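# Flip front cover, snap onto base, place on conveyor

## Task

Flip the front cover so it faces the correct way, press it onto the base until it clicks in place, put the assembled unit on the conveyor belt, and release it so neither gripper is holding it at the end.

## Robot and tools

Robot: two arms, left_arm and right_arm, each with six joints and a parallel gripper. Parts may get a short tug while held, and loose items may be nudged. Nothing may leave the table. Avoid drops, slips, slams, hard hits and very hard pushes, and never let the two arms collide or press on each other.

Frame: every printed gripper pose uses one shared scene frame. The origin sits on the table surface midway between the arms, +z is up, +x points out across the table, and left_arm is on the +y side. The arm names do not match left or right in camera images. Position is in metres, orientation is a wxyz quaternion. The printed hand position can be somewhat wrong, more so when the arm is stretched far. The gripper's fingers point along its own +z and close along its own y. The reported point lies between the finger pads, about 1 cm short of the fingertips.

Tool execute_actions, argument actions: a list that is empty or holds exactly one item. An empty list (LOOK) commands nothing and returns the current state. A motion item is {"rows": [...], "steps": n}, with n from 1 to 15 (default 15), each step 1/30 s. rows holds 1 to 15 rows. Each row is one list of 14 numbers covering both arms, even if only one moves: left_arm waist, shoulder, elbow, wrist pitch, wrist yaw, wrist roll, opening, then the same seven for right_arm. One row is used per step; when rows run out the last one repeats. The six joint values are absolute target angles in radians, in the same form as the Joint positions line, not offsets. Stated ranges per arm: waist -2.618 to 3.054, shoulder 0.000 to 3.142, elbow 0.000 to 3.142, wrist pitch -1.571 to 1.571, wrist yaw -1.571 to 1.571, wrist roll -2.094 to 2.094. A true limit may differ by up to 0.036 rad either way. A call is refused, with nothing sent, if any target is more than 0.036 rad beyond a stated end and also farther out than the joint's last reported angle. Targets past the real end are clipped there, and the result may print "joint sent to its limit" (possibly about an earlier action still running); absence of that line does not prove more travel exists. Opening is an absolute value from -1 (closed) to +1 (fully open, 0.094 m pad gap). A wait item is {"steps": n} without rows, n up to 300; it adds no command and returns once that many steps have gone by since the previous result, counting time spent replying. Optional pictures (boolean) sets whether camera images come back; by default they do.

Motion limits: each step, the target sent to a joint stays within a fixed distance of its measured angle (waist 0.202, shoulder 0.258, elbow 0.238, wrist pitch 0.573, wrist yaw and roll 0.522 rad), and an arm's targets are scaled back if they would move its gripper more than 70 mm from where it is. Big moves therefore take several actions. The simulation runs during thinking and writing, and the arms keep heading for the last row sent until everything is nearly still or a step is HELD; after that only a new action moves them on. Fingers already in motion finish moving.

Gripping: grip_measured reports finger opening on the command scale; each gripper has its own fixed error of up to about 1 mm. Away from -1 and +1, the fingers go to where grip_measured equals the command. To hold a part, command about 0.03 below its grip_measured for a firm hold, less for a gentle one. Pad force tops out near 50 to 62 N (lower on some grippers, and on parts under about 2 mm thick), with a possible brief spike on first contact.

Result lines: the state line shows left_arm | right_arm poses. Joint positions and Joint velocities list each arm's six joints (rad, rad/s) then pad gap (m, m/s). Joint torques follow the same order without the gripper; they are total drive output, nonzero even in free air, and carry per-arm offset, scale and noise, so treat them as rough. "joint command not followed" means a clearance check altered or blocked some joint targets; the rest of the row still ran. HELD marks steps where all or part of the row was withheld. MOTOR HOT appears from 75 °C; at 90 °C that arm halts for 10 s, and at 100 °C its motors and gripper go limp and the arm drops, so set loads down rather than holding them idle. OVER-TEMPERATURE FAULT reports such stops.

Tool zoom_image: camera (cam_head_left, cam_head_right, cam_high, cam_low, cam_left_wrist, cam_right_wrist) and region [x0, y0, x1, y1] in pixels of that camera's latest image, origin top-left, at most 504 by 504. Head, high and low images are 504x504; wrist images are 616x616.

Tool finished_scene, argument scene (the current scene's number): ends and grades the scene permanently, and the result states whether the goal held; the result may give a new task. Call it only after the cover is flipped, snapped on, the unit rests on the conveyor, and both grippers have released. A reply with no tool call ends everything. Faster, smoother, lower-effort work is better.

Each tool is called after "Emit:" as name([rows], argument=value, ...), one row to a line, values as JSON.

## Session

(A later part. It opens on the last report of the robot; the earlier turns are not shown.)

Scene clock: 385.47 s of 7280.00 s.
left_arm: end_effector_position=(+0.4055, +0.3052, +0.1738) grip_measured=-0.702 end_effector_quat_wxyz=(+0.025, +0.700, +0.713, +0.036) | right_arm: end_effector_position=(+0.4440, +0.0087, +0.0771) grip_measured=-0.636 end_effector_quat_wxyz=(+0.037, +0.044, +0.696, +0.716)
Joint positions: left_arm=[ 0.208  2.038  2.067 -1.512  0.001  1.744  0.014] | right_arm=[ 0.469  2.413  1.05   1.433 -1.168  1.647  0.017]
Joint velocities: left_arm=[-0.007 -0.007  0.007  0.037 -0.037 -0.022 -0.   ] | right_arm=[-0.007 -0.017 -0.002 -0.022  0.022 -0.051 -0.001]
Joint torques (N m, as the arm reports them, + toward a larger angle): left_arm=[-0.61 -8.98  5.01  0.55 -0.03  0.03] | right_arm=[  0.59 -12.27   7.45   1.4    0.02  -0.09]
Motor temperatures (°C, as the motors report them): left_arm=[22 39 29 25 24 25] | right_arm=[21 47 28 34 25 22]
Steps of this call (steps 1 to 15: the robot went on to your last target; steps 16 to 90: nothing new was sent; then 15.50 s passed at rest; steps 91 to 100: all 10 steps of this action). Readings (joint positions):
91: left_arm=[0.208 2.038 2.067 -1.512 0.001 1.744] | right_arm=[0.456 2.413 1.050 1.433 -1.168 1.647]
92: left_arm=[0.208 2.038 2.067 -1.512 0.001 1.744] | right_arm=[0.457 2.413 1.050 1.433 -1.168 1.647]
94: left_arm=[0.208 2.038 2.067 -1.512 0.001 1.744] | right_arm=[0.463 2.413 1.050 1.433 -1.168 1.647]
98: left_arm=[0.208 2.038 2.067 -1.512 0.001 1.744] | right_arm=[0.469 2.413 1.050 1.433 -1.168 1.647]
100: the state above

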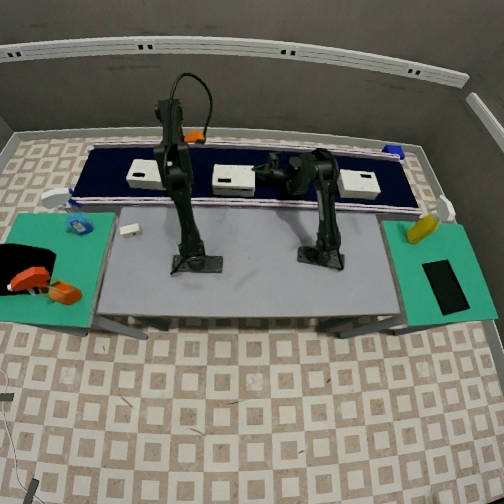

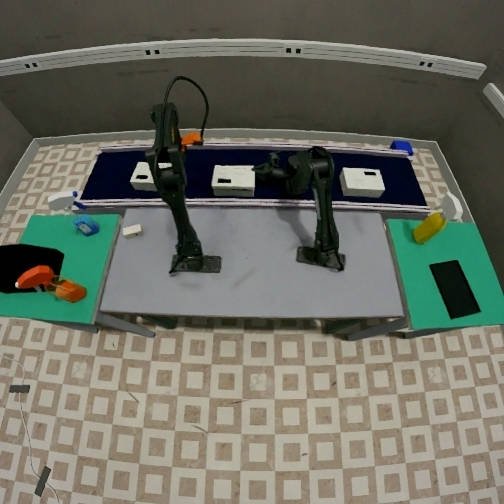

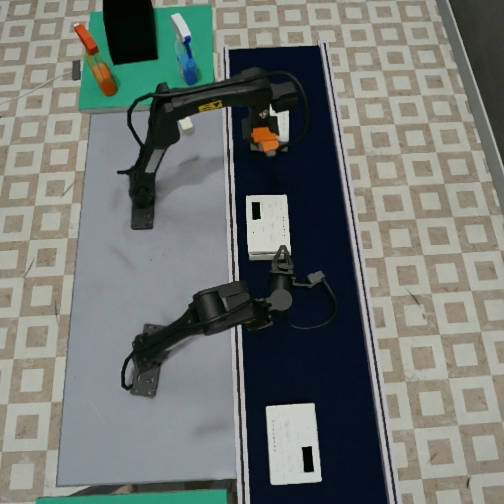

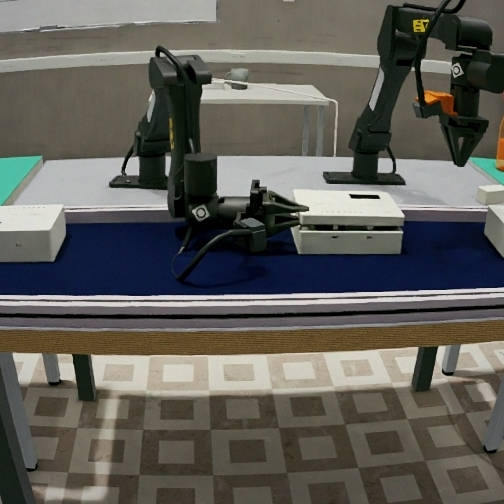

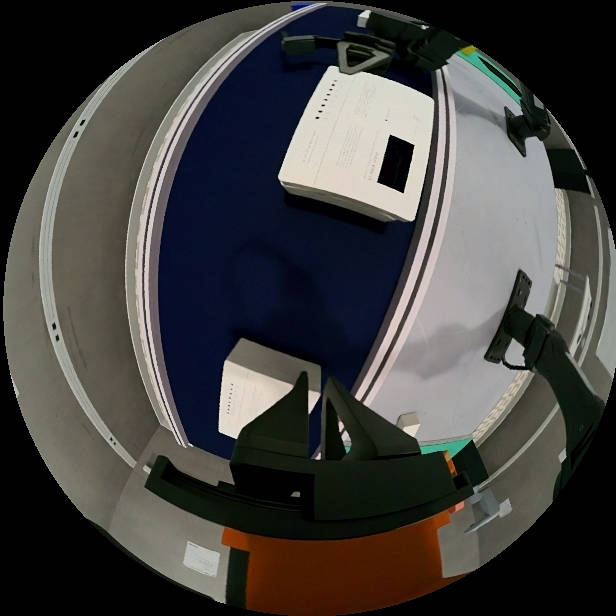

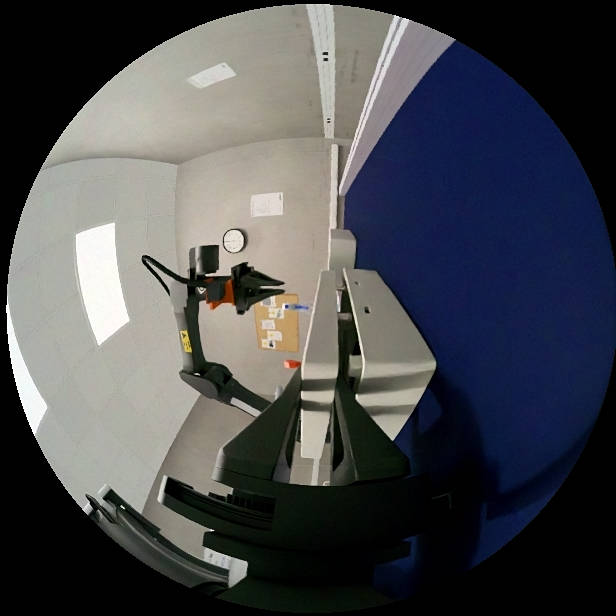

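Emit:
execute_actions([
  {"rows":[[0.2,2.04,2.06,-1.53,0,1.75,-0.7,0.465,2.413,1.074,1.465,-1.168,1.635,-0.68],[0.2,2.04,2.06,-1.53,0,1.75,-0.7,0.455,2.413,1.074,1.465,-1.168,1.635,-0.68]],"steps":10},
])

Emit:
zoom_image(camera="cam_low", region=[240,150,440,280])

Scene clock: 389.20 s of 7280.00 s.
left_arm: end_effector_position=(+0.4055, +0.3052, +0.1738) grip_measured=-0.702 end_effector_quat_wxyz=(+0.025, +0.700, +0.713, +0.036) | right_arm: end_effector_position=(+0.4456, +0.0064, +0.0771) grip_measured=-0.636 end_effector_quat_wxyz=(+0.040, +0.046, +0.696, +0.716)
Joint positions: left_arm=[ 0.208  2.038  2.067 -1.512  0.001  1.744  0.014] | right_arm=[ 0.463  2.413  1.05   1.433 -1.168  1.646  0.017]
Joint velocities: left_arm=[ 0.002 -0.007 -0.002  0.022  0.037 -0.037 -0.   ] | right_arm=[ 0.012 -0.022 -0.002 -0.022 -0.037 -0.037 -0.001]
Joint torques (N m, as the arm reports them, + toward a larger angle): left_arm=[-0.61 -8.98  5.01  0.55 -0.03  0.03] | right_arm=[ -0.69 -12.23   7.5    1.4    0.02  -0.09]
Motor temperatures (°C, as the motors report them): left_arm=[22 39 29 25 24 25] | right_arm=[21 47 28 34 25 22]
Steps of this call (steps 1 to 15: the robot went on to your last target; steps 16 to 90: nothing new was sent; then 0.40 s passed at rest; steps 91 to 100: all 10 steps of this action). Readings (joint positions):
91: left_arm=[0.208 2.038 2.067 -1.512 0.001 1.744] | right_arm=[0.469 2.413 1.050 1.433 -1.168 1.647]
92: left_arm=[0.208 2.038 2.067 -1.512 0.001 1.744] | right_arm=[0.468 2.413 1.050 1.433 -1.168 1.647]
94: left_arm=[0.208 2.038 2.067 -1.512 0.001 1.744] | right_arm=[0.467 2.413 1.050 1.433 -1.168 1.647]
98: left_arm=[0.208 2.038 2.067 -1.512 0.001 1.744] | right_arm=[0.464 2.413 1.050 1.433 -1.168 1.646]
100: the state above

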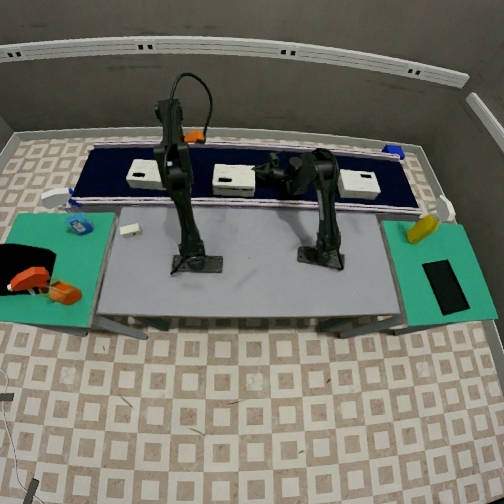

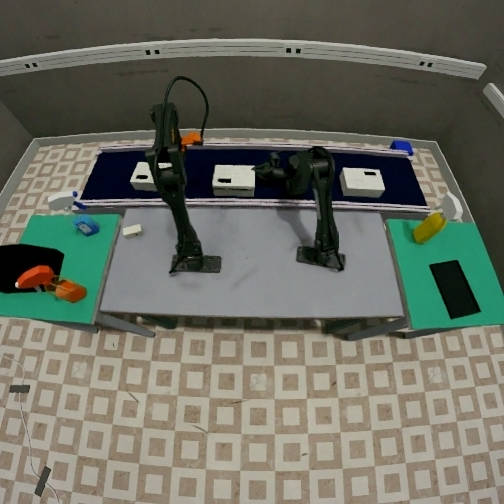

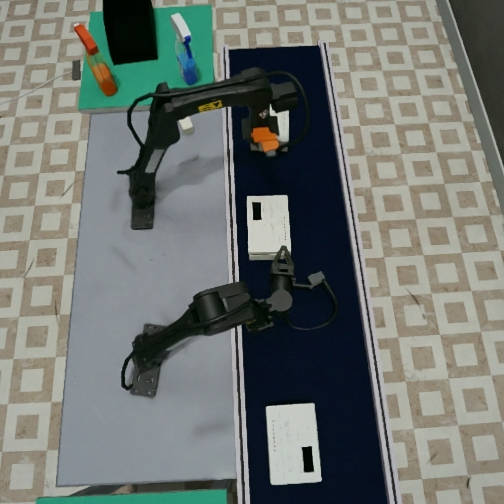

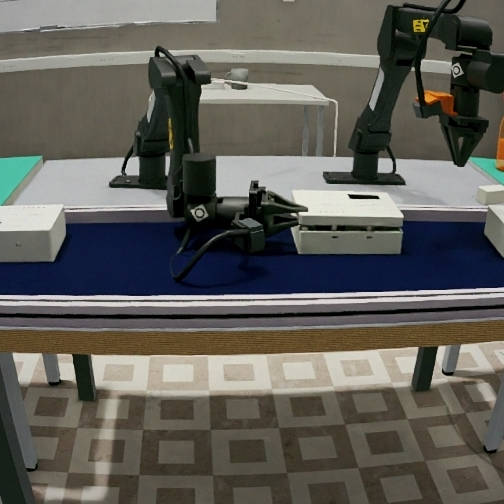

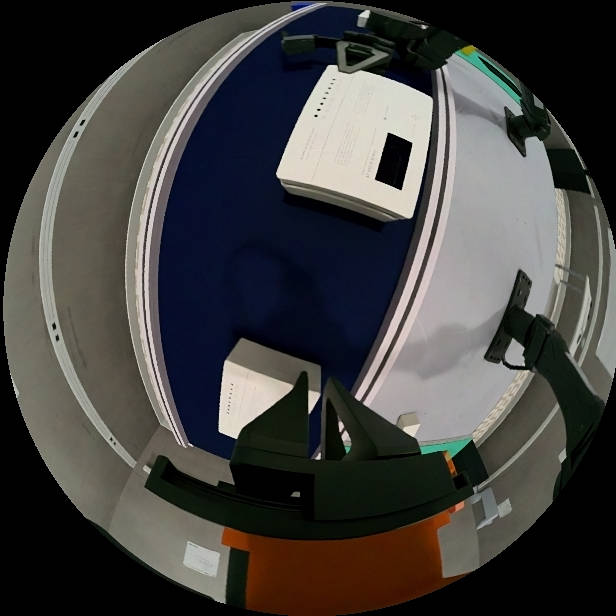

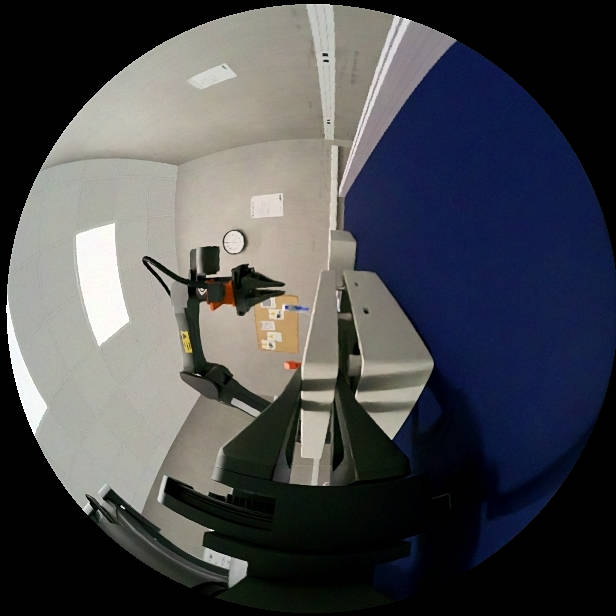

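Region (240, 150, 440, 280) of cam_low's 504x504 image, scaled by 2.520, with more detail than that image has; it fills the top 328 rows of this view, and the rest is white.

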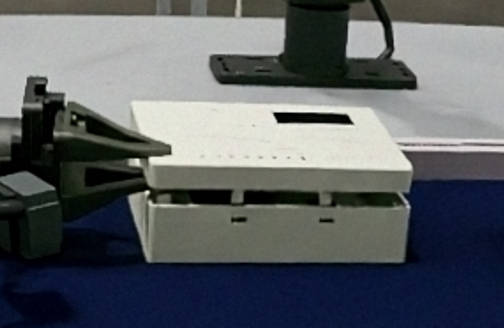

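Aligned. Release and withdraw.

Emit:
execute_actions([
  {"rows":[[0.2,2.04,2.06,-1.53,0,1.75,-0.7,0.455,2.413,1.074,1.465,-1.168,1.635,-0.62],[0.2,2.04,2.06,-1.53,0,1.75,-0.7,0.455,2.413,1.074,1.465,-1.168,1.635,-0.59],[0.2,2.04,2.06,-1.53,0,1.75,-0.7,0.455,2.413,1.074,1.465,-1.168,1.635,-0.56],[0.2,2.04,2.06,-1.53,0,1.75,-0.7,0.455,2.413,1.074,1.465,-1.168,1.635,-0.53],[0.2,2.04,2.06,-1.53,0,1.75,-0.7,0.455,2.413,1.074,1.465,-1.168,1.635,-0.5],[0.2,2.04,2.06,-1.53,0,1.75,-0.7,0.455,2.413,1.074,1.465,-1.168,1.635,-0.5],[0.2,2.04,2.06,-1.53,0,1.75,-0.7,0.448,2.413,1.074,1.465,-1.185,1.635,-0.48],[0.2,2.04,2.06,-1.53,0,1.75,-0.7,0.441,2.413,1.074,1.465,-1.197,1.635,-0.46],[0.2,2.04,2.06,-1.53,0,1.75,-0.7,0.434,2.413,1.074,1.465,-1.208,1.635,-0.44],[0.2,2.04,2.06,-1.53,0,1.75,-0.7,0.427,2.413,1.074,1.465,-1.219,1.635,-0.42],[0.2,2.04,2.06,-1.53,0,1.75,-0.7,0.42,2.413,1.074,1.465,-1.23,1.635,-0.4]],"steps":15},
])

Emit:
zoom_image(camera="cam_low", region=[240,150,440,280])

Scene clock: 397.20 s of 7280.00 s.
left_arm: end_effector_position=(+0.4055, +0.3052, +0.1738) grip_measured=-0.702 end_effector_quat_wxyz=(+0.025, +0.700, +0.713, +0.036) | right_arm: end_effector_position=(+0.4487, -0.0078, +0.0770) grip_measured=-0.402 end_effector_quat_wxyz=(+0.039, +0.043, +0.697, +0.715)
Joint positions: left_arm=[ 0.208  2.038  2.067 -1.512  0.001  1.744  0.014] | right_arm=[ 0.426  2.413  1.05   1.436 -1.209  1.646  0.028]
Joint velocities: left_arm=[-0.017  0.007 -0.007 -0.022  0.022  0.007 -0.   ] | right_arm=[-0.056  0.007 -0.017  0.007 -0.095 -0.095  0.001]
Joint torques (N m, as the arm reports them, + toward a larger angle): left_arm=[-0.61 -8.98  5.    0.55 -0.03  0.03] | right_arm=[ -0.1  -12.21   7.46   1.35  -0.07  -0.09]
Motor temperatures (°C, as the motors report them): left_arm=[22 39 29 25 24 25] | right_arm=[21 47 28 34 25 22]
Steps of this call (steps 1 to 15: the robot went on to your last target; steps 16 to 90: nothing new was sent; then 4.50 s passed at rest; steps 91 to 105: all 15 steps of this action). Readings (joint positions):
91: left_arm=[0.208 2.038 2.067 -1.512 0.001 1.744] | right_arm=[0.463 2.413 1.050 1.433 -1.168 1.646]
92: left_arm=[0.208 2.038 2.067 -1.512 0.001 1.744] | right_arm=[0.463 2.413 1.050 1.433 -1.168 1.646]
94: left_arm=[0.208 2.038 2.067 -1.512 0.001 1.744] | right_arm=[0.463 2.413 1.050 1.434 -1.168 1.646]
98: left_arm=[0.208 2.038 2.067 -1.512 0.001 1.744] | right_arm=[0.461 2.413 1.050 1.434 -1.172 1.646]
105: the state above

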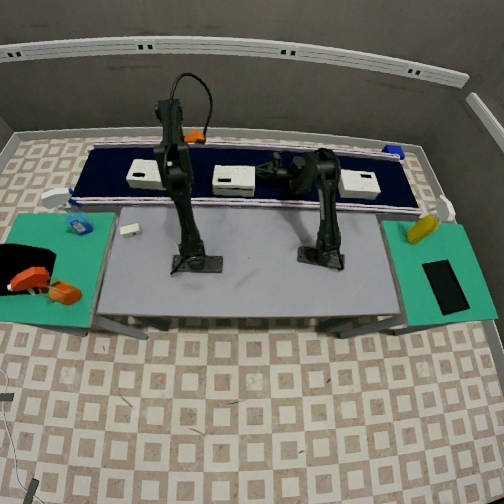

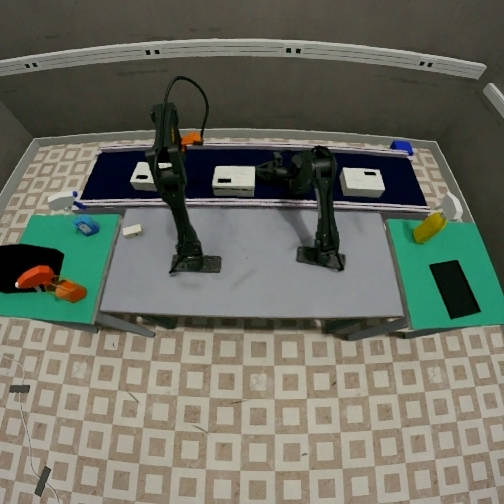

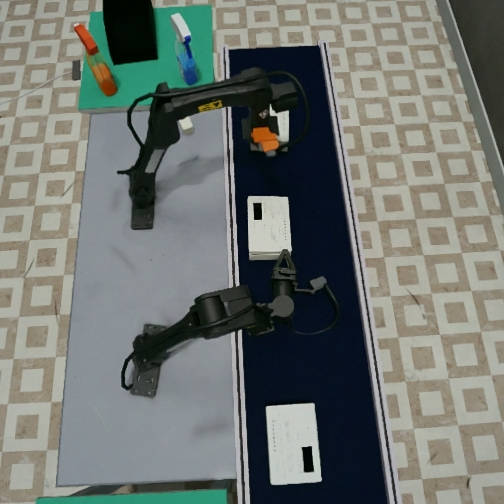

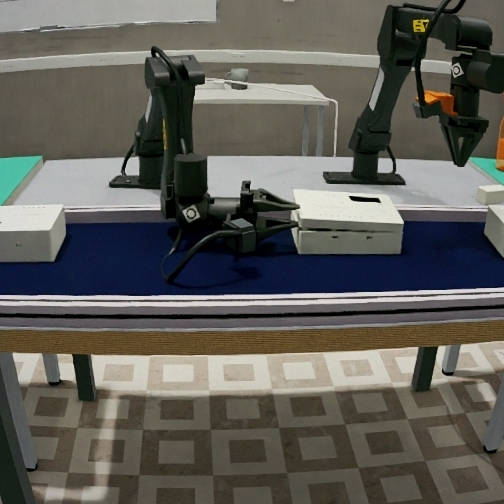

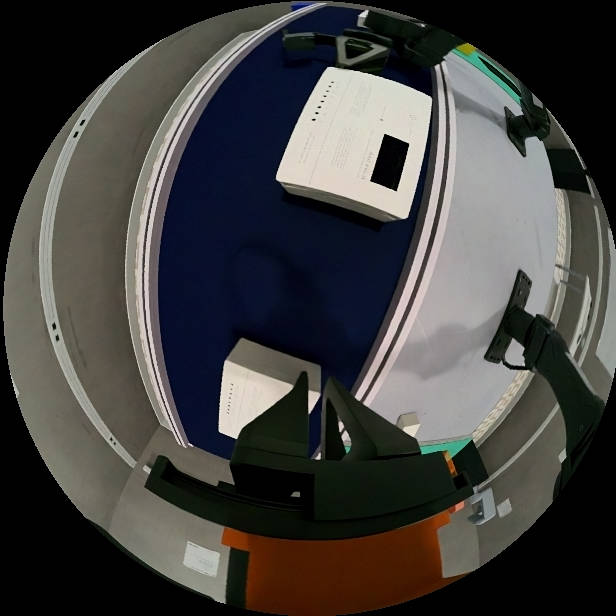

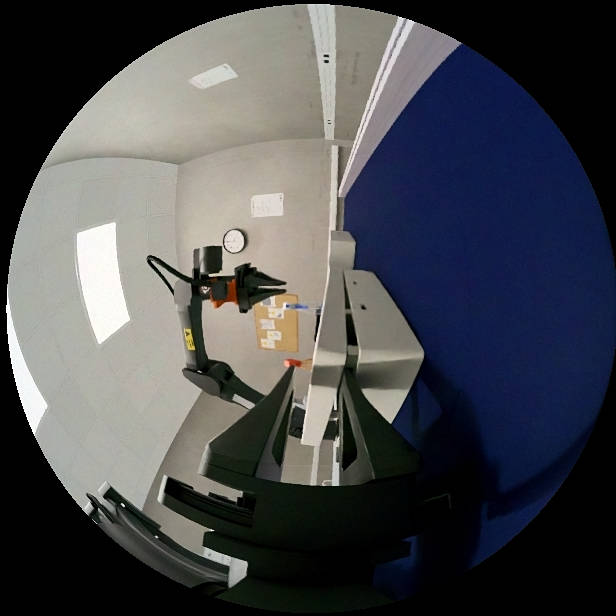

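Region (240, 150, 440, 280) of cam_low's 504x504 image, scaled by 2.520, with more detail than that image has; it fills the top 328 rows of this view, and the rest is white.

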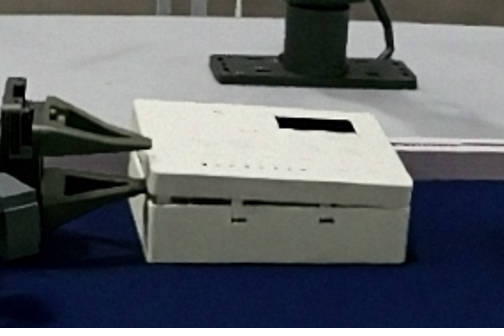

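Emit:
execute_actions([
  {"rows":[[0.164,2.05,2.07,-1.53,0,1.71,-0.6,0.41,2.413,1.074,1.465,-1.24,1.635,-0.4],[0.128,2.06,2.08,-1.53,0,1.68,-0.5,0.40,2.413,1.074,1.465,-1.25,1.635,-0.4],[0.092,2.075,2.09,-1.53,0,1.64,-0.4,0.39,2.413,1.074,1.465,-1.26,1.635,-0.4],[0.056,2.09,2.10,-1.53,0,1.6,-0.3,0.38,2.413,1.074,1.465,-1.27,1.635,-0.4],[0.02,2.105,2.11,-1.53,0,1.57,-0.2,0.365,2.413,1.074,1.465,-1.28,1.635,-0.4],[-0.016,2.12,2.12,-1.53,0,1.53,-0.1,0.35,2.413,1.074,1.465,-1.29,1.635,-0.4],[-0.052,2.135,2.13,-1.52,0,1.5,0,0.335,2.413,1.074,1.465,-1.3,1.635,-0.4],[-0.088,2.15,2.14,-1.52,0,1.46,0,0.32,2.413,1.074,1.465,-1.3,1.635,-0.4],[-0.124,2.165,2.15,-1.51,0,1.42,0,0.305,2.413,1.074,1.465,-1.3,1.635,-0.4],[-0.16,2.18,2.16,-1.51,0,1.39,0,0.29,2.413,1.074,1.465,-1.3,1.635,-0.4],[-0.196,2.195,2.17,-1.5,0,1.35,0,0.275,2.413,1.074,1.465,-1.3,1.635,-0.4],[-0.232,2.21,2.18,-1.5,0,1.32,0,0.26,2.413,1.074,1.465,-1.3,1.635,-0.4],[-0.268,2.225,2.19,-1.49,0,1.28,0,0.25,2.413,1.074,1.465,-1.3,1.635,-0.4],[-0.304,2.24,2.2,-1.48,0,1.25,0,0.25,2.413,1.074,1.465,-1.3,1.635,-0.4],[-0.34,2.25,2.2,-1.47,0,1.215,0,0.25,2.413,1.074,1.465,-1.3,1.635,-0.4]],"steps":15},
], pictures=false)

Emit:
execute_actions([
  {"steps":10},
])

Emit:
zoom_image(camera="cam_low", region=[240,150,440,280])

Scene clock: 414.00 s of 7280.00 s.
left_arm: end_effector_position=(+0.4238, +0.1048, +0.1216) grip_measured=-0.002 end_effector_quat_wxyz=(+0.000, +0.737, +0.676, +0.006) | right_arm: end_effector_position=(+0.4770, -0.0783, +0.0765) grip_measured=-0.402 end_effector_quat_wxyz=(+0.076, +0.076, +0.695, +0.711)
Joint positions: left_arm=[-0.278  2.234  2.167 -1.497 -0.01   1.362  0.047] | right_arm=[ 0.253  2.413  1.05   1.44  -1.283  1.646  0.028]
Joint velocities: left_arm=[-0.96   0.349  0.168  0.256 -0.022 -0.96   0.001] | right_arm=[-0.252 -0.007  0.027 -0.066 -0.037  0.022  0.001]
Joint torques (N m, as the arm reports them, + toward a larger angle): left_arm=[ -0.18 -10.71   7.29   0.51   0.03  -0.18] | right_arm=[  1.03 -12.16   7.41   1.27  -0.11  -0.09]
Motor temperatures (°C, as the motors report them): left_arm=[22 39 29 25 24 25] | right_arm=[21 48 28 34 25 22]
Steps of this call (steps 1 to 15: the robot went on to your last target; steps 16 to 90: nothing new was sent; then 13.30 s passed at rest; steps 91 to 105: all 15 steps of this action). Readings (joint positions):
91: left_arm=[0.205 2.038 2.067 -1.512 -0.001 1.740] | right_arm=[0.423 2.413 1.050 1.437 -1.221 1.646]
92: left_arm=[0.197 2.040 2.067 -1.512 -0.004 1.731] | right_arm=[0.422 2.413 1.050 1.437 -1.224 1.646]
94: left_arm=[0.156 2.052 2.073 -1.514 -0.010 1.695] | right_arm=[0.412 2.413 1.050 1.437 -1.237 1.646]
98: left_arm=[0.000 2.114 2.108 -1.514 -0.012 1.591] | right_arm=[0.362 2.413 1.050 1.439 -1.267 1.646]
105: the state above

Scene clock: 414.33 s of 7280.00 s.
left_arm: end_effector_position=(+0.4185, +0.0702, +0.1140) grip_measured=-0.002 end_effector_quat_wxyz=(+0.004, +0.719, +0.695, +0.001) | right_arm: end_effector_position=(+0.4775, -0.0815, +0.0765) grip_measured=-0.402 end_effector_quat_wxyz=(+0.077, +0.076, +0.695, +0.710)
Joint positions: left_arm=[-0.352  2.259  2.177 -1.481  0.001  1.236  0.047] | right_arm=[ 0.245  2.413  1.05   1.44  -1.29   1.646  0.028]
Joint velocities: left_arm=[ 0.159 -0.002  0.012 -0.066 -0.051 -0.037  0.001] | right_arm=[-0.002  0.012  0.002  0.022  0.066 -0.007 -0.001]
Joint torques (N m, as the arm reports them, + toward a larger angle): left_arm=[  0.36 -11.38   7.27   0.69  -0.02  -0.07] | right_arm=[  0.34 -12.14   7.42   1.26  -0.06  -0.09]
Motor temperatures (°C, as the motors report them): left_arm=[22 39 29 25 24 25] | right_arm=[21 48 28 34 25 22]
Steps of this call (steps 1 to 10: the robot went on to your last target). Readings (joint positions):
1: left_arm=[-0.309 2.245 2.171 -1.490 -0.009 1.333] | right_arm=[0.247 2.413 1.050 1.440 -1.283 1.646]
2: left_arm=[-0.336 2.252 2.172 -1.485 -0.007 1.311] | right_arm=[0.245 2.413 1.050 1.440 -1.283 1.646]
4: left_arm=[-0.369 2.259 2.172 -1.482 -0.001 1.279] | right_arm=[0.245 2.413 1.050 1.440 -1.286 1.646]
8: left_arm=[-0.364 2.259 2.176 -1.481 0.001 1.245] | right_arm=[0.245 2.413 1.050 1.440 -1.289 1.646]
10: the state above

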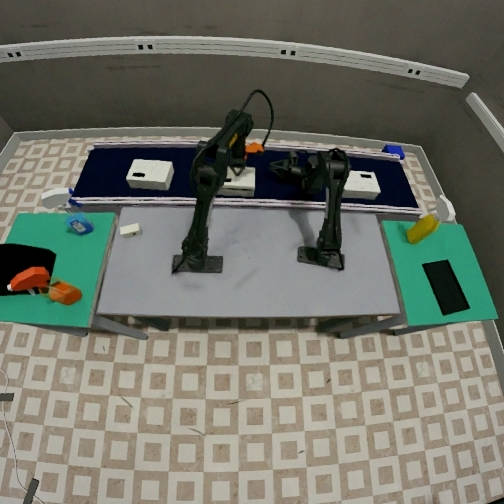

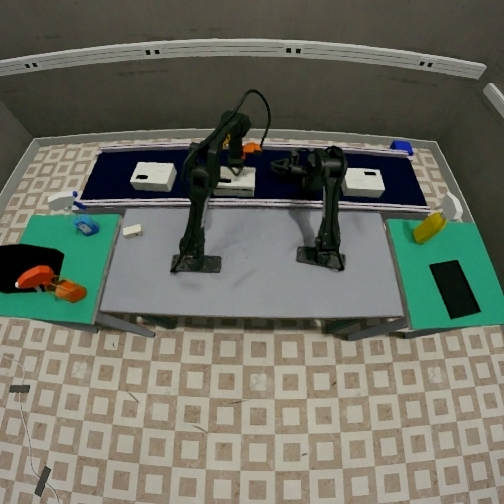

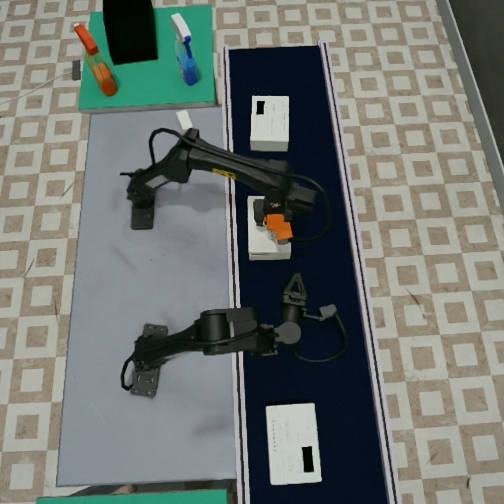

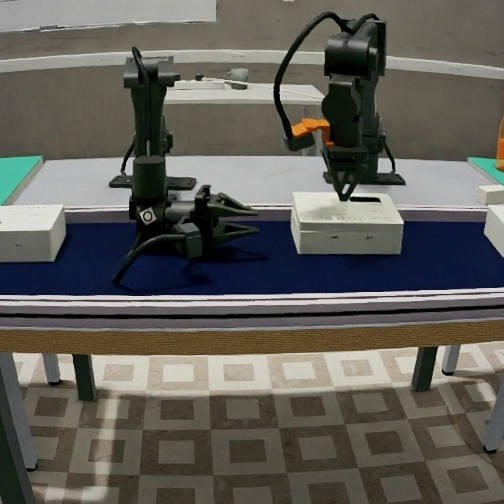

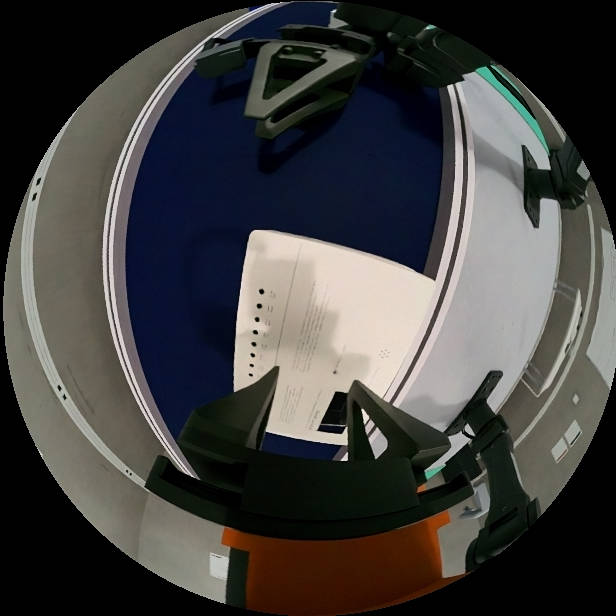

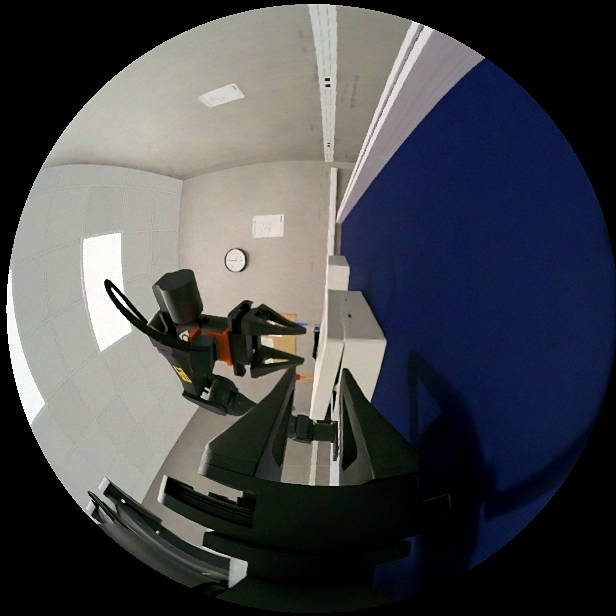

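Region (240, 150, 440, 280) of cam_low's 504x504 image, scaled by 2.520, with more detail than that image has; it fills the top 328 rows of this view, and the rest is white.

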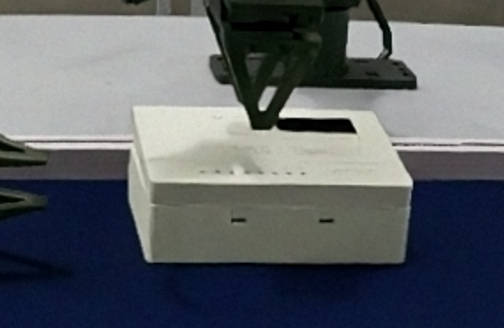

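Emit:
execute_actions([
  {"rows":[[-0.36,2.25,2.165,-1.45,0,1.215,0,0.25,2.413,1.074,1.465,-1.3,1.635,-0.4],[-0.36,2.25,2.155,-1.44,0,1.215,0,0.25,2.413,1.074,1.465,-1.3,1.635,-0.4],[-0.36,2.25,2.145,-1.43,0,1.215,0,0.25,2.413,1.074,1.465,-1.3,1.635,-0.4],[-0.36,2.25,2.135,-1.42,0,1.215,0,0.25,2.413,1.074,1.465,-1.3,1.635,-0.4],[-0.36,2.25,2.125,-1.41,0,1.215,0,0.25,2.413,1.074,1.465,-1.3,1.635,-0.4],[-0.36,2.25,2.115,-1.40,0,1.215,0,0.25,2.413,1.074,1.465,-1.3,1.635,-0.4],[-0.36,2.255,2.107,-1.39,0,1.215,0,0.25,2.413,1.074,1.465,-1.3,1.635,-0.4],[-0.36,2.255,2.099,-1.385,0,1.215,0,0.25,2.413,1.074,1.465,-1.3,1.635,-0.4],[-0.36,2.26,2.091,-1.38,0,1.215,0,0.25,2.413,1.074,1.465,-1.3,1.635,-0.4],[-0.36,2.26,2.083,-1.38,0,1.215,0,0.25,2.413,1.074,1.465,-1.3,1.635,-0.4],[-0.36,2.265,2.075,-1.38,0,1.215,0,0.25,2.413,1.074,1.465,-1.3,1.635,-0.4],[-0.36,2.27,2.065,-1.38,0,1.215,0,0.25,2.413,1.074,1.465,-1.3,1.635,-0.4]],"steps":15},
], pictures=false)

Emit:
execute_actions([
  {"steps":8},
])

Emit:
zoom_image(camera="cam_right_wrist", region=[240,250,420,430])

Scene clock: 426.37 s of 7280.00 s.
left_arm: end_effector_position=(+0.4175, +0.0706, +0.0931) grip_measured=-0.002 end_effector_quat_wxyz=(-0.003, +0.714, +0.700, -0.002) | right_arm: end_effector_position=(+0.4773, -0.0815, +0.0765) grip_measured=-0.402 end_effector_quat_wxyz=(+0.077, +0.076, +0.695, +0.711)
Joint positions: left_arm=[-0.352  2.259  2.094 -1.412  0.001  1.221  0.047] | right_arm=[ 0.245  2.413  1.05   1.44  -1.291  1.646  0.028]
Joint velocities: left_arm=[ 0.007 -0.002 -0.007 -0.037 -0.022  0.007  0.   ] | right_arm=[ 0.002  0.007 -0.007 -0.066  0.022 -0.037  0.   ]
Joint torques (N m, as the arm reports them, + toward a larger angle): left_arm=[-0.74 -9.78  3.1   0.98 -0.05 -0.12] | right_arm=[  0.4  -12.15   7.41   1.26  -0.05  -0.09]
Motor temperatures (°C, as the motors report them): left_arm=[22 42 30 25 24 25] | right_arm=[21 48 28 34 25 22]
Steps of this call (steps 1 to 30: the robot went on to your last target; steps 31 to 90: nothing new was sent; then 8.53 s passed at rest; steps 91 to 105: all 15 steps of this action). Readings (joint positions):
91: left_arm=[-0.342 2.259 2.177 -1.481 0.001 1.221] | right_arm=[0.245 2.413 1.050 1.440 -1.291 1.646]
92: left_arm=[-0.343 2.259 2.175 -1.476 0.001 1.221] | right_arm=[0.245 2.413 1.050 1.440 -1.291 1.646]
94: left_arm=[-0.347 2.259 2.164 -1.463 0.001 1.221] | right_arm=[0.245 2.413 1.050 1.440 -1.291 1.646]
98: left_arm=[-0.352 2.259 2.122 -1.433 0.001 1.221] | right_arm=[0.245 2.413 1.050 1.440 -1.291 1.646]
105: the state above

Scene clock: 426.63 s of 7280.00 s.
left_arm: end_effector_position=(+0.4175, +0.0706, +0.0931) grip_measured=-0.002 end_effector_quat_wxyz=(-0.003, +0.714, +0.700, -0.002) | right_arm: end_effector_position=(+0.4773, -0.0815, +0.0765) grip_measured=-0.402 end_effector_quat_wxyz=(+0.077, +0.076, +0.695, +0.711)
Joint positions: left_arm=[-0.352  2.259  2.094 -1.412  0.001  1.221  0.047] | right_arm=[ 0.245  2.413  1.05   1.44  -1.291  1.646  0.028]
Joint velocities: left_arm=[ 0.002  0.007 -0.007  0.037 -0.037 -0.051 -0.   ] | right_arm=[ 0.002  0.002 -0.002  0.007 -0.007  0.007 -0.   ]
Joint torques (N m, as the arm reports them, + toward a larger angle): left_arm=[-0.61 -9.79  3.38  0.88 -0.01 -0.12] | right_arm=[  0.4  -12.15   7.41   1.26  -0.05  -0.09]
Motor temperatures (°C, as the motors report them): left_arm=[22 42 30 25 24 25] | right_arm=[21 48 28 34 25 22]
Steps of this call (steps 1 to 8: the robot went on to your last target). Readings (joint positions):
1: left_arm=[-0.352 2.259 2.094 -1.412 0.001 1.221] | right_arm=[0.245 2.413 1.050 1.440 -1.291 1.646]
2: left_arm=[-0.352 2.259 2.094 -1.412 0.001 1.221] | right_arm=[0.245 2.413 1.050 1.440 -1.291 1.646]
4: left_arm=[-0.352 2.259 2.094 -1.412 0.001 1.221] | right_arm=[0.245 2.413 1.050 1.440 -1.291 1.646]
8: the state above

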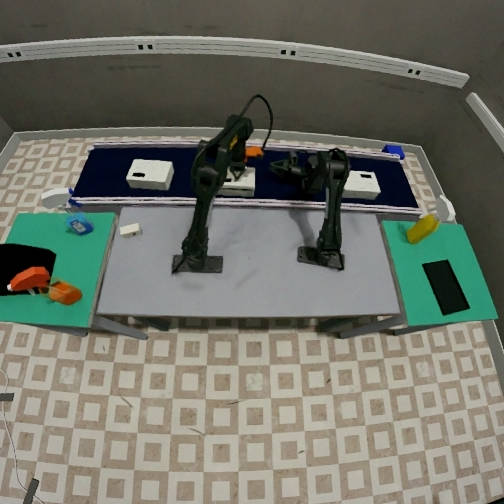

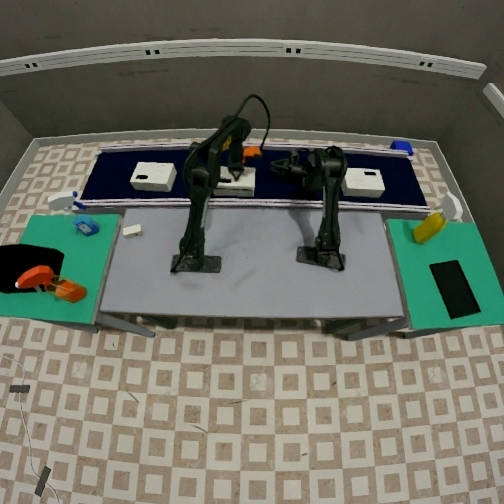

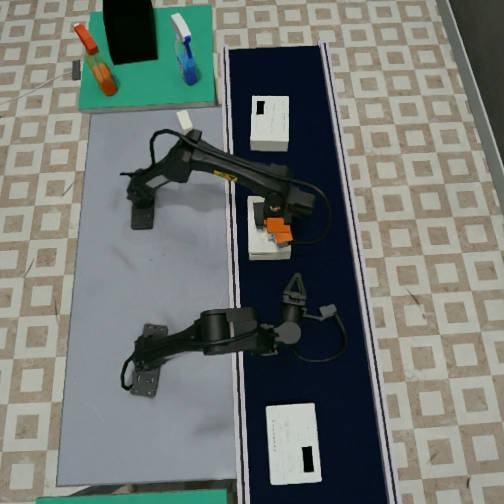

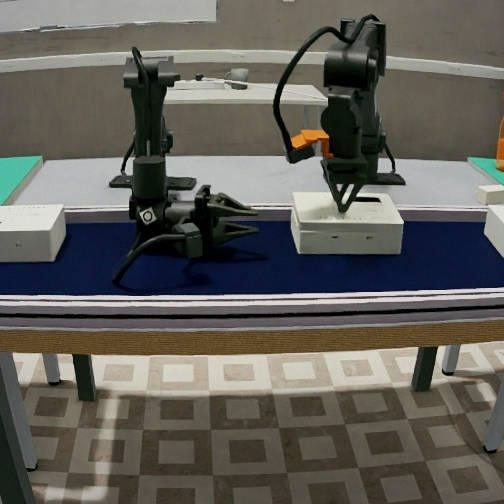

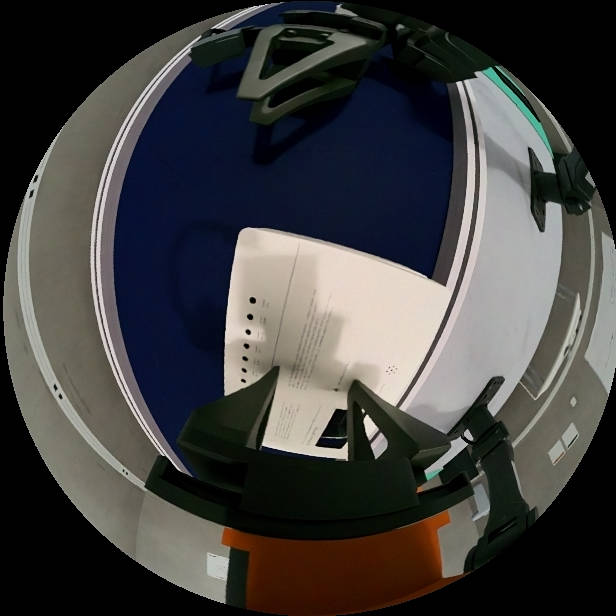

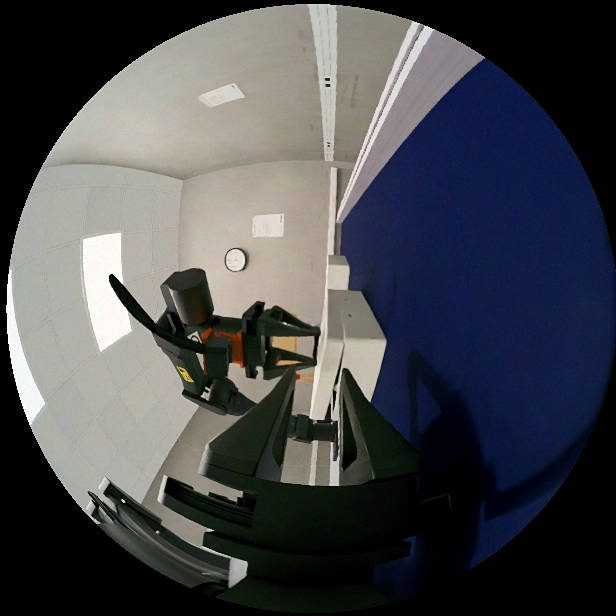

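Region (240, 250, 420, 430) of cam_right_wrist's 616x616 image, scaled by 2.800, with more detail than that image has.

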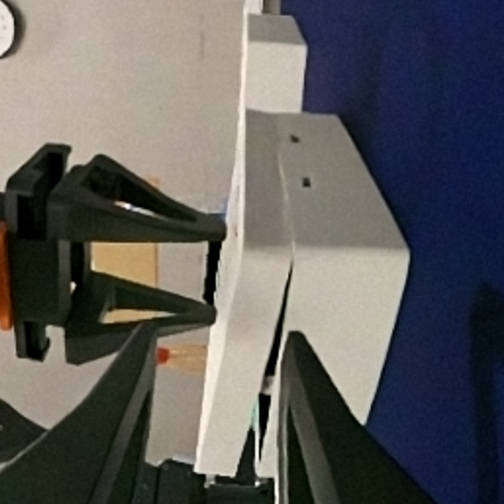

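Emit:
execute_actions([
  {"rows":[[-0.36,2.28,2.062,-1.38,0,1.215,0,0.25,2.413,1.074,1.465,-1.3,1.635,-0.4],[-0.36,2.29,2.058,-1.38,0,1.215,0,0.25,2.413,1.074,1.465,-1.3,1.635,-0.4],[-0.36,2.3,2.054,-1.38,0,1.215,0,0.25,2.413,1.074,1.465,-1.3,1.635,-0.4],[-0.36,2.31,2.05,-1.38,0,1.215,0,0.25,2.413,1.074,1.465,-1.3,1.635,-0.4],[-0.36,2.32,2.045,-1.38,0,1.215,0,0.25,2.413,1.074,1.465,-1.3,1.635,-0.4],[-0.36,2.33,2.04,-1.38,0,1.215,0,0.25,2.413,1.074,1.465,-1.3,1.635,-0.4],[-0.36,2.34,2.035,-1.38,0,1.215,0,0.25,2.413,1.074,1.465,-1.3,1.635,-0.4]],"steps":15},
])

Emit:
zoom_image(camera="cam_right_wrist", region=[240,250,420,430])

Emit:
zoom_image(camera="cam_head_right", region=[200,150,270,205])

Scene clock: 435.93 s of 7280.00 s.
left_arm: end_effector_position=(+0.4172, +0.0708, +0.0914) grip_measured=-0.002 end_effector_quat_wxyz=(-0.004, +0.714, +0.700, -0.002) | right_arm: end_effector_position=(+0.4773, -0.0815, +0.0765) grip_measured=-0.402 end_effector_quat_wxyz=(+0.077, +0.076, +0.695, +0.711)
Joint positions: left_arm=[-0.352  2.261  2.09  -1.41   0.001  1.221  0.047] | right_arm=[ 0.245  2.413  1.05   1.44  -1.291  1.646  0.028]
Joint velocities: left_arm=[ 0.002 -0.007 -0.002 -0.081 -0.066 -0.081  0.   ] | right_arm=[-0.002 -0.002 -0.012  0.051  0.022 -0.051  0.   ]
Joint torques (N m, as the arm reports them, + toward a larger angle): left_arm=[-0.59 -4.5   1.26  0.87 -0.02 -0.12] | right_arm=[  0.4  -12.15   7.39   1.26  -0.05  -0.09]
Motor temperatures (°C, as the motors report them): left_arm=[22 41 29 25 24 25] | right_arm=[21 48 28 34 25 22]
Steps of this call (steps 1 to 15: the robot went on to your last target; steps 16 to 90: nothing new was sent; then 5.80 s passed at rest; steps 91 to 105: all 15 steps of this action). Readings (joint positions):
91: left_arm=[-0.352 2.259 2.094 -1.412 0.001 1.221] | right_arm=[0.245 2.413 1.050 1.440 -1.291 1.646]
92: left_arm=[-0.352 2.259 2.093 -1.412 0.001 1.221] | right_arm=[0.245 2.413 1.050 1.440 -1.291 1.646]
94: left_arm=[-0.352 2.259 2.091 -1.411 0.001 1.221] | right_arm=[0.245 2.413 1.050 1.440 -1.291 1.646]
98: left_arm=[-0.352 2.261 2.090 -1.410 0.001 1.221] | right_arm=[0.245 2.413 1.050 1.440 -1.291 1.646]
105: the state above

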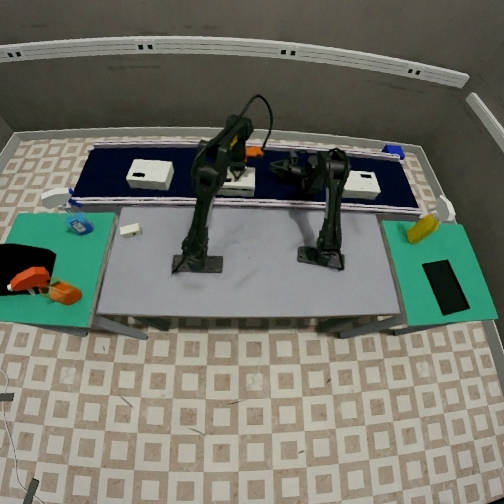

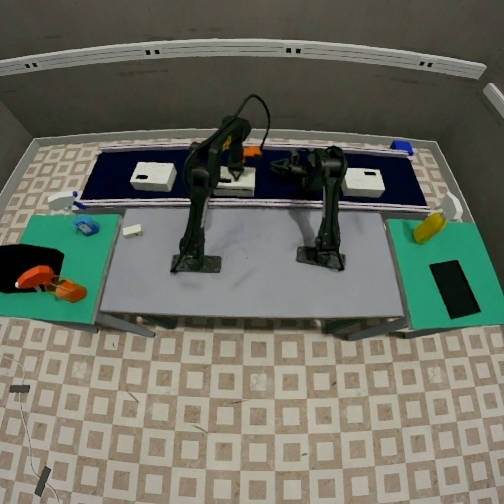

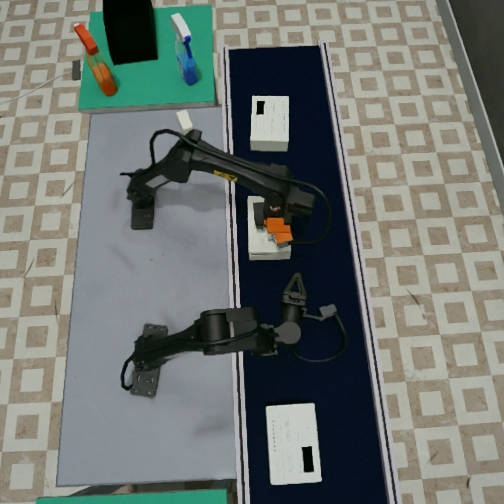

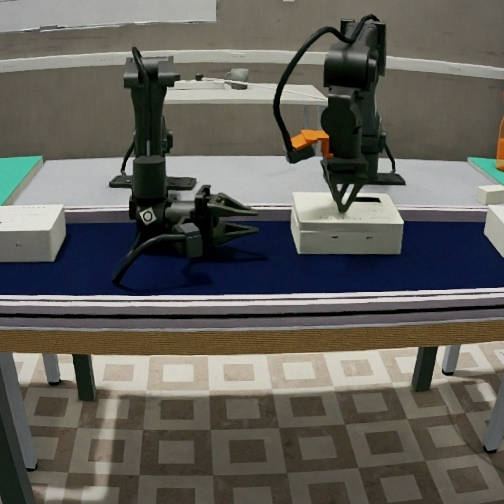

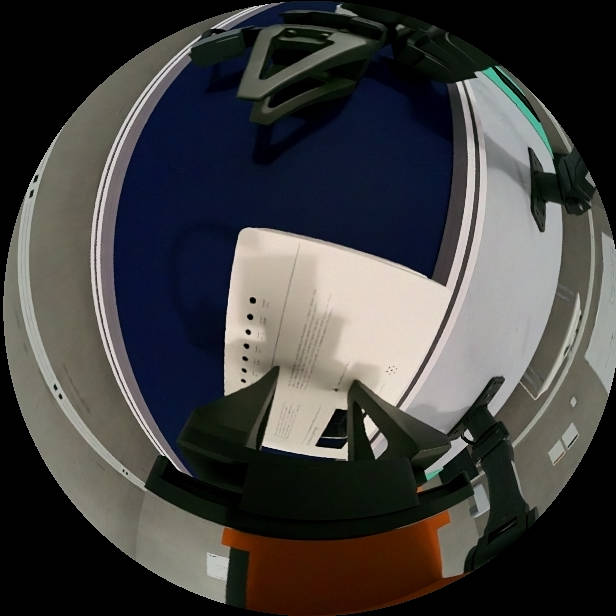

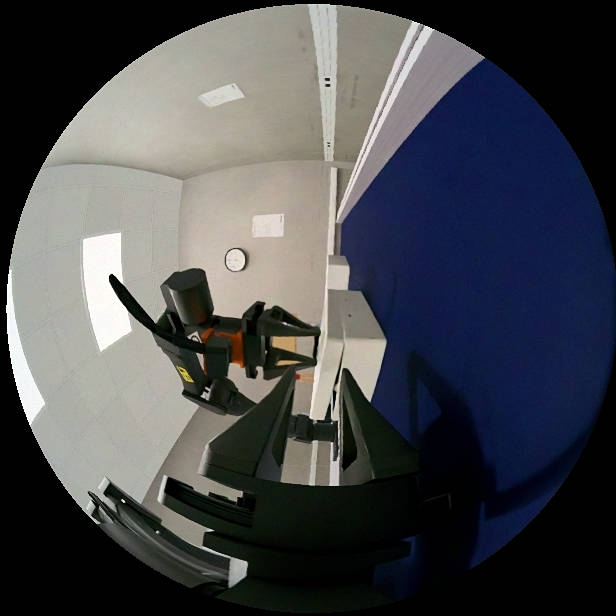

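Region (240, 250, 420, 430) of cam_right_wrist's 616x616 image, scaled by 2.800, with more detail than that image has.

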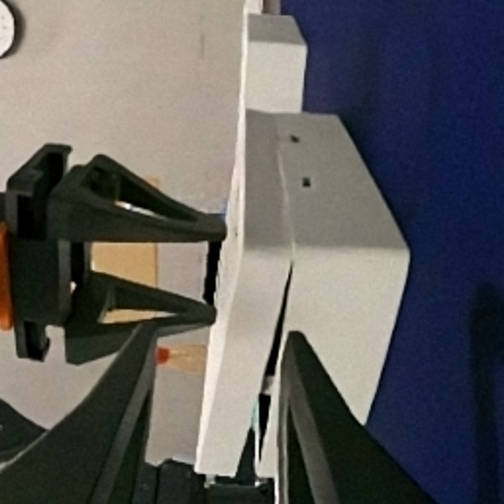

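Region (200, 150, 270, 205) of cam_head_right's 504x504 image, scaled by 7.200, with more detail than that image has; it fills the top 396 rows of this view, and the rest is white.

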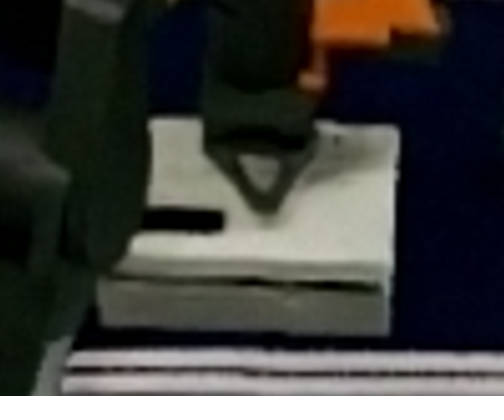

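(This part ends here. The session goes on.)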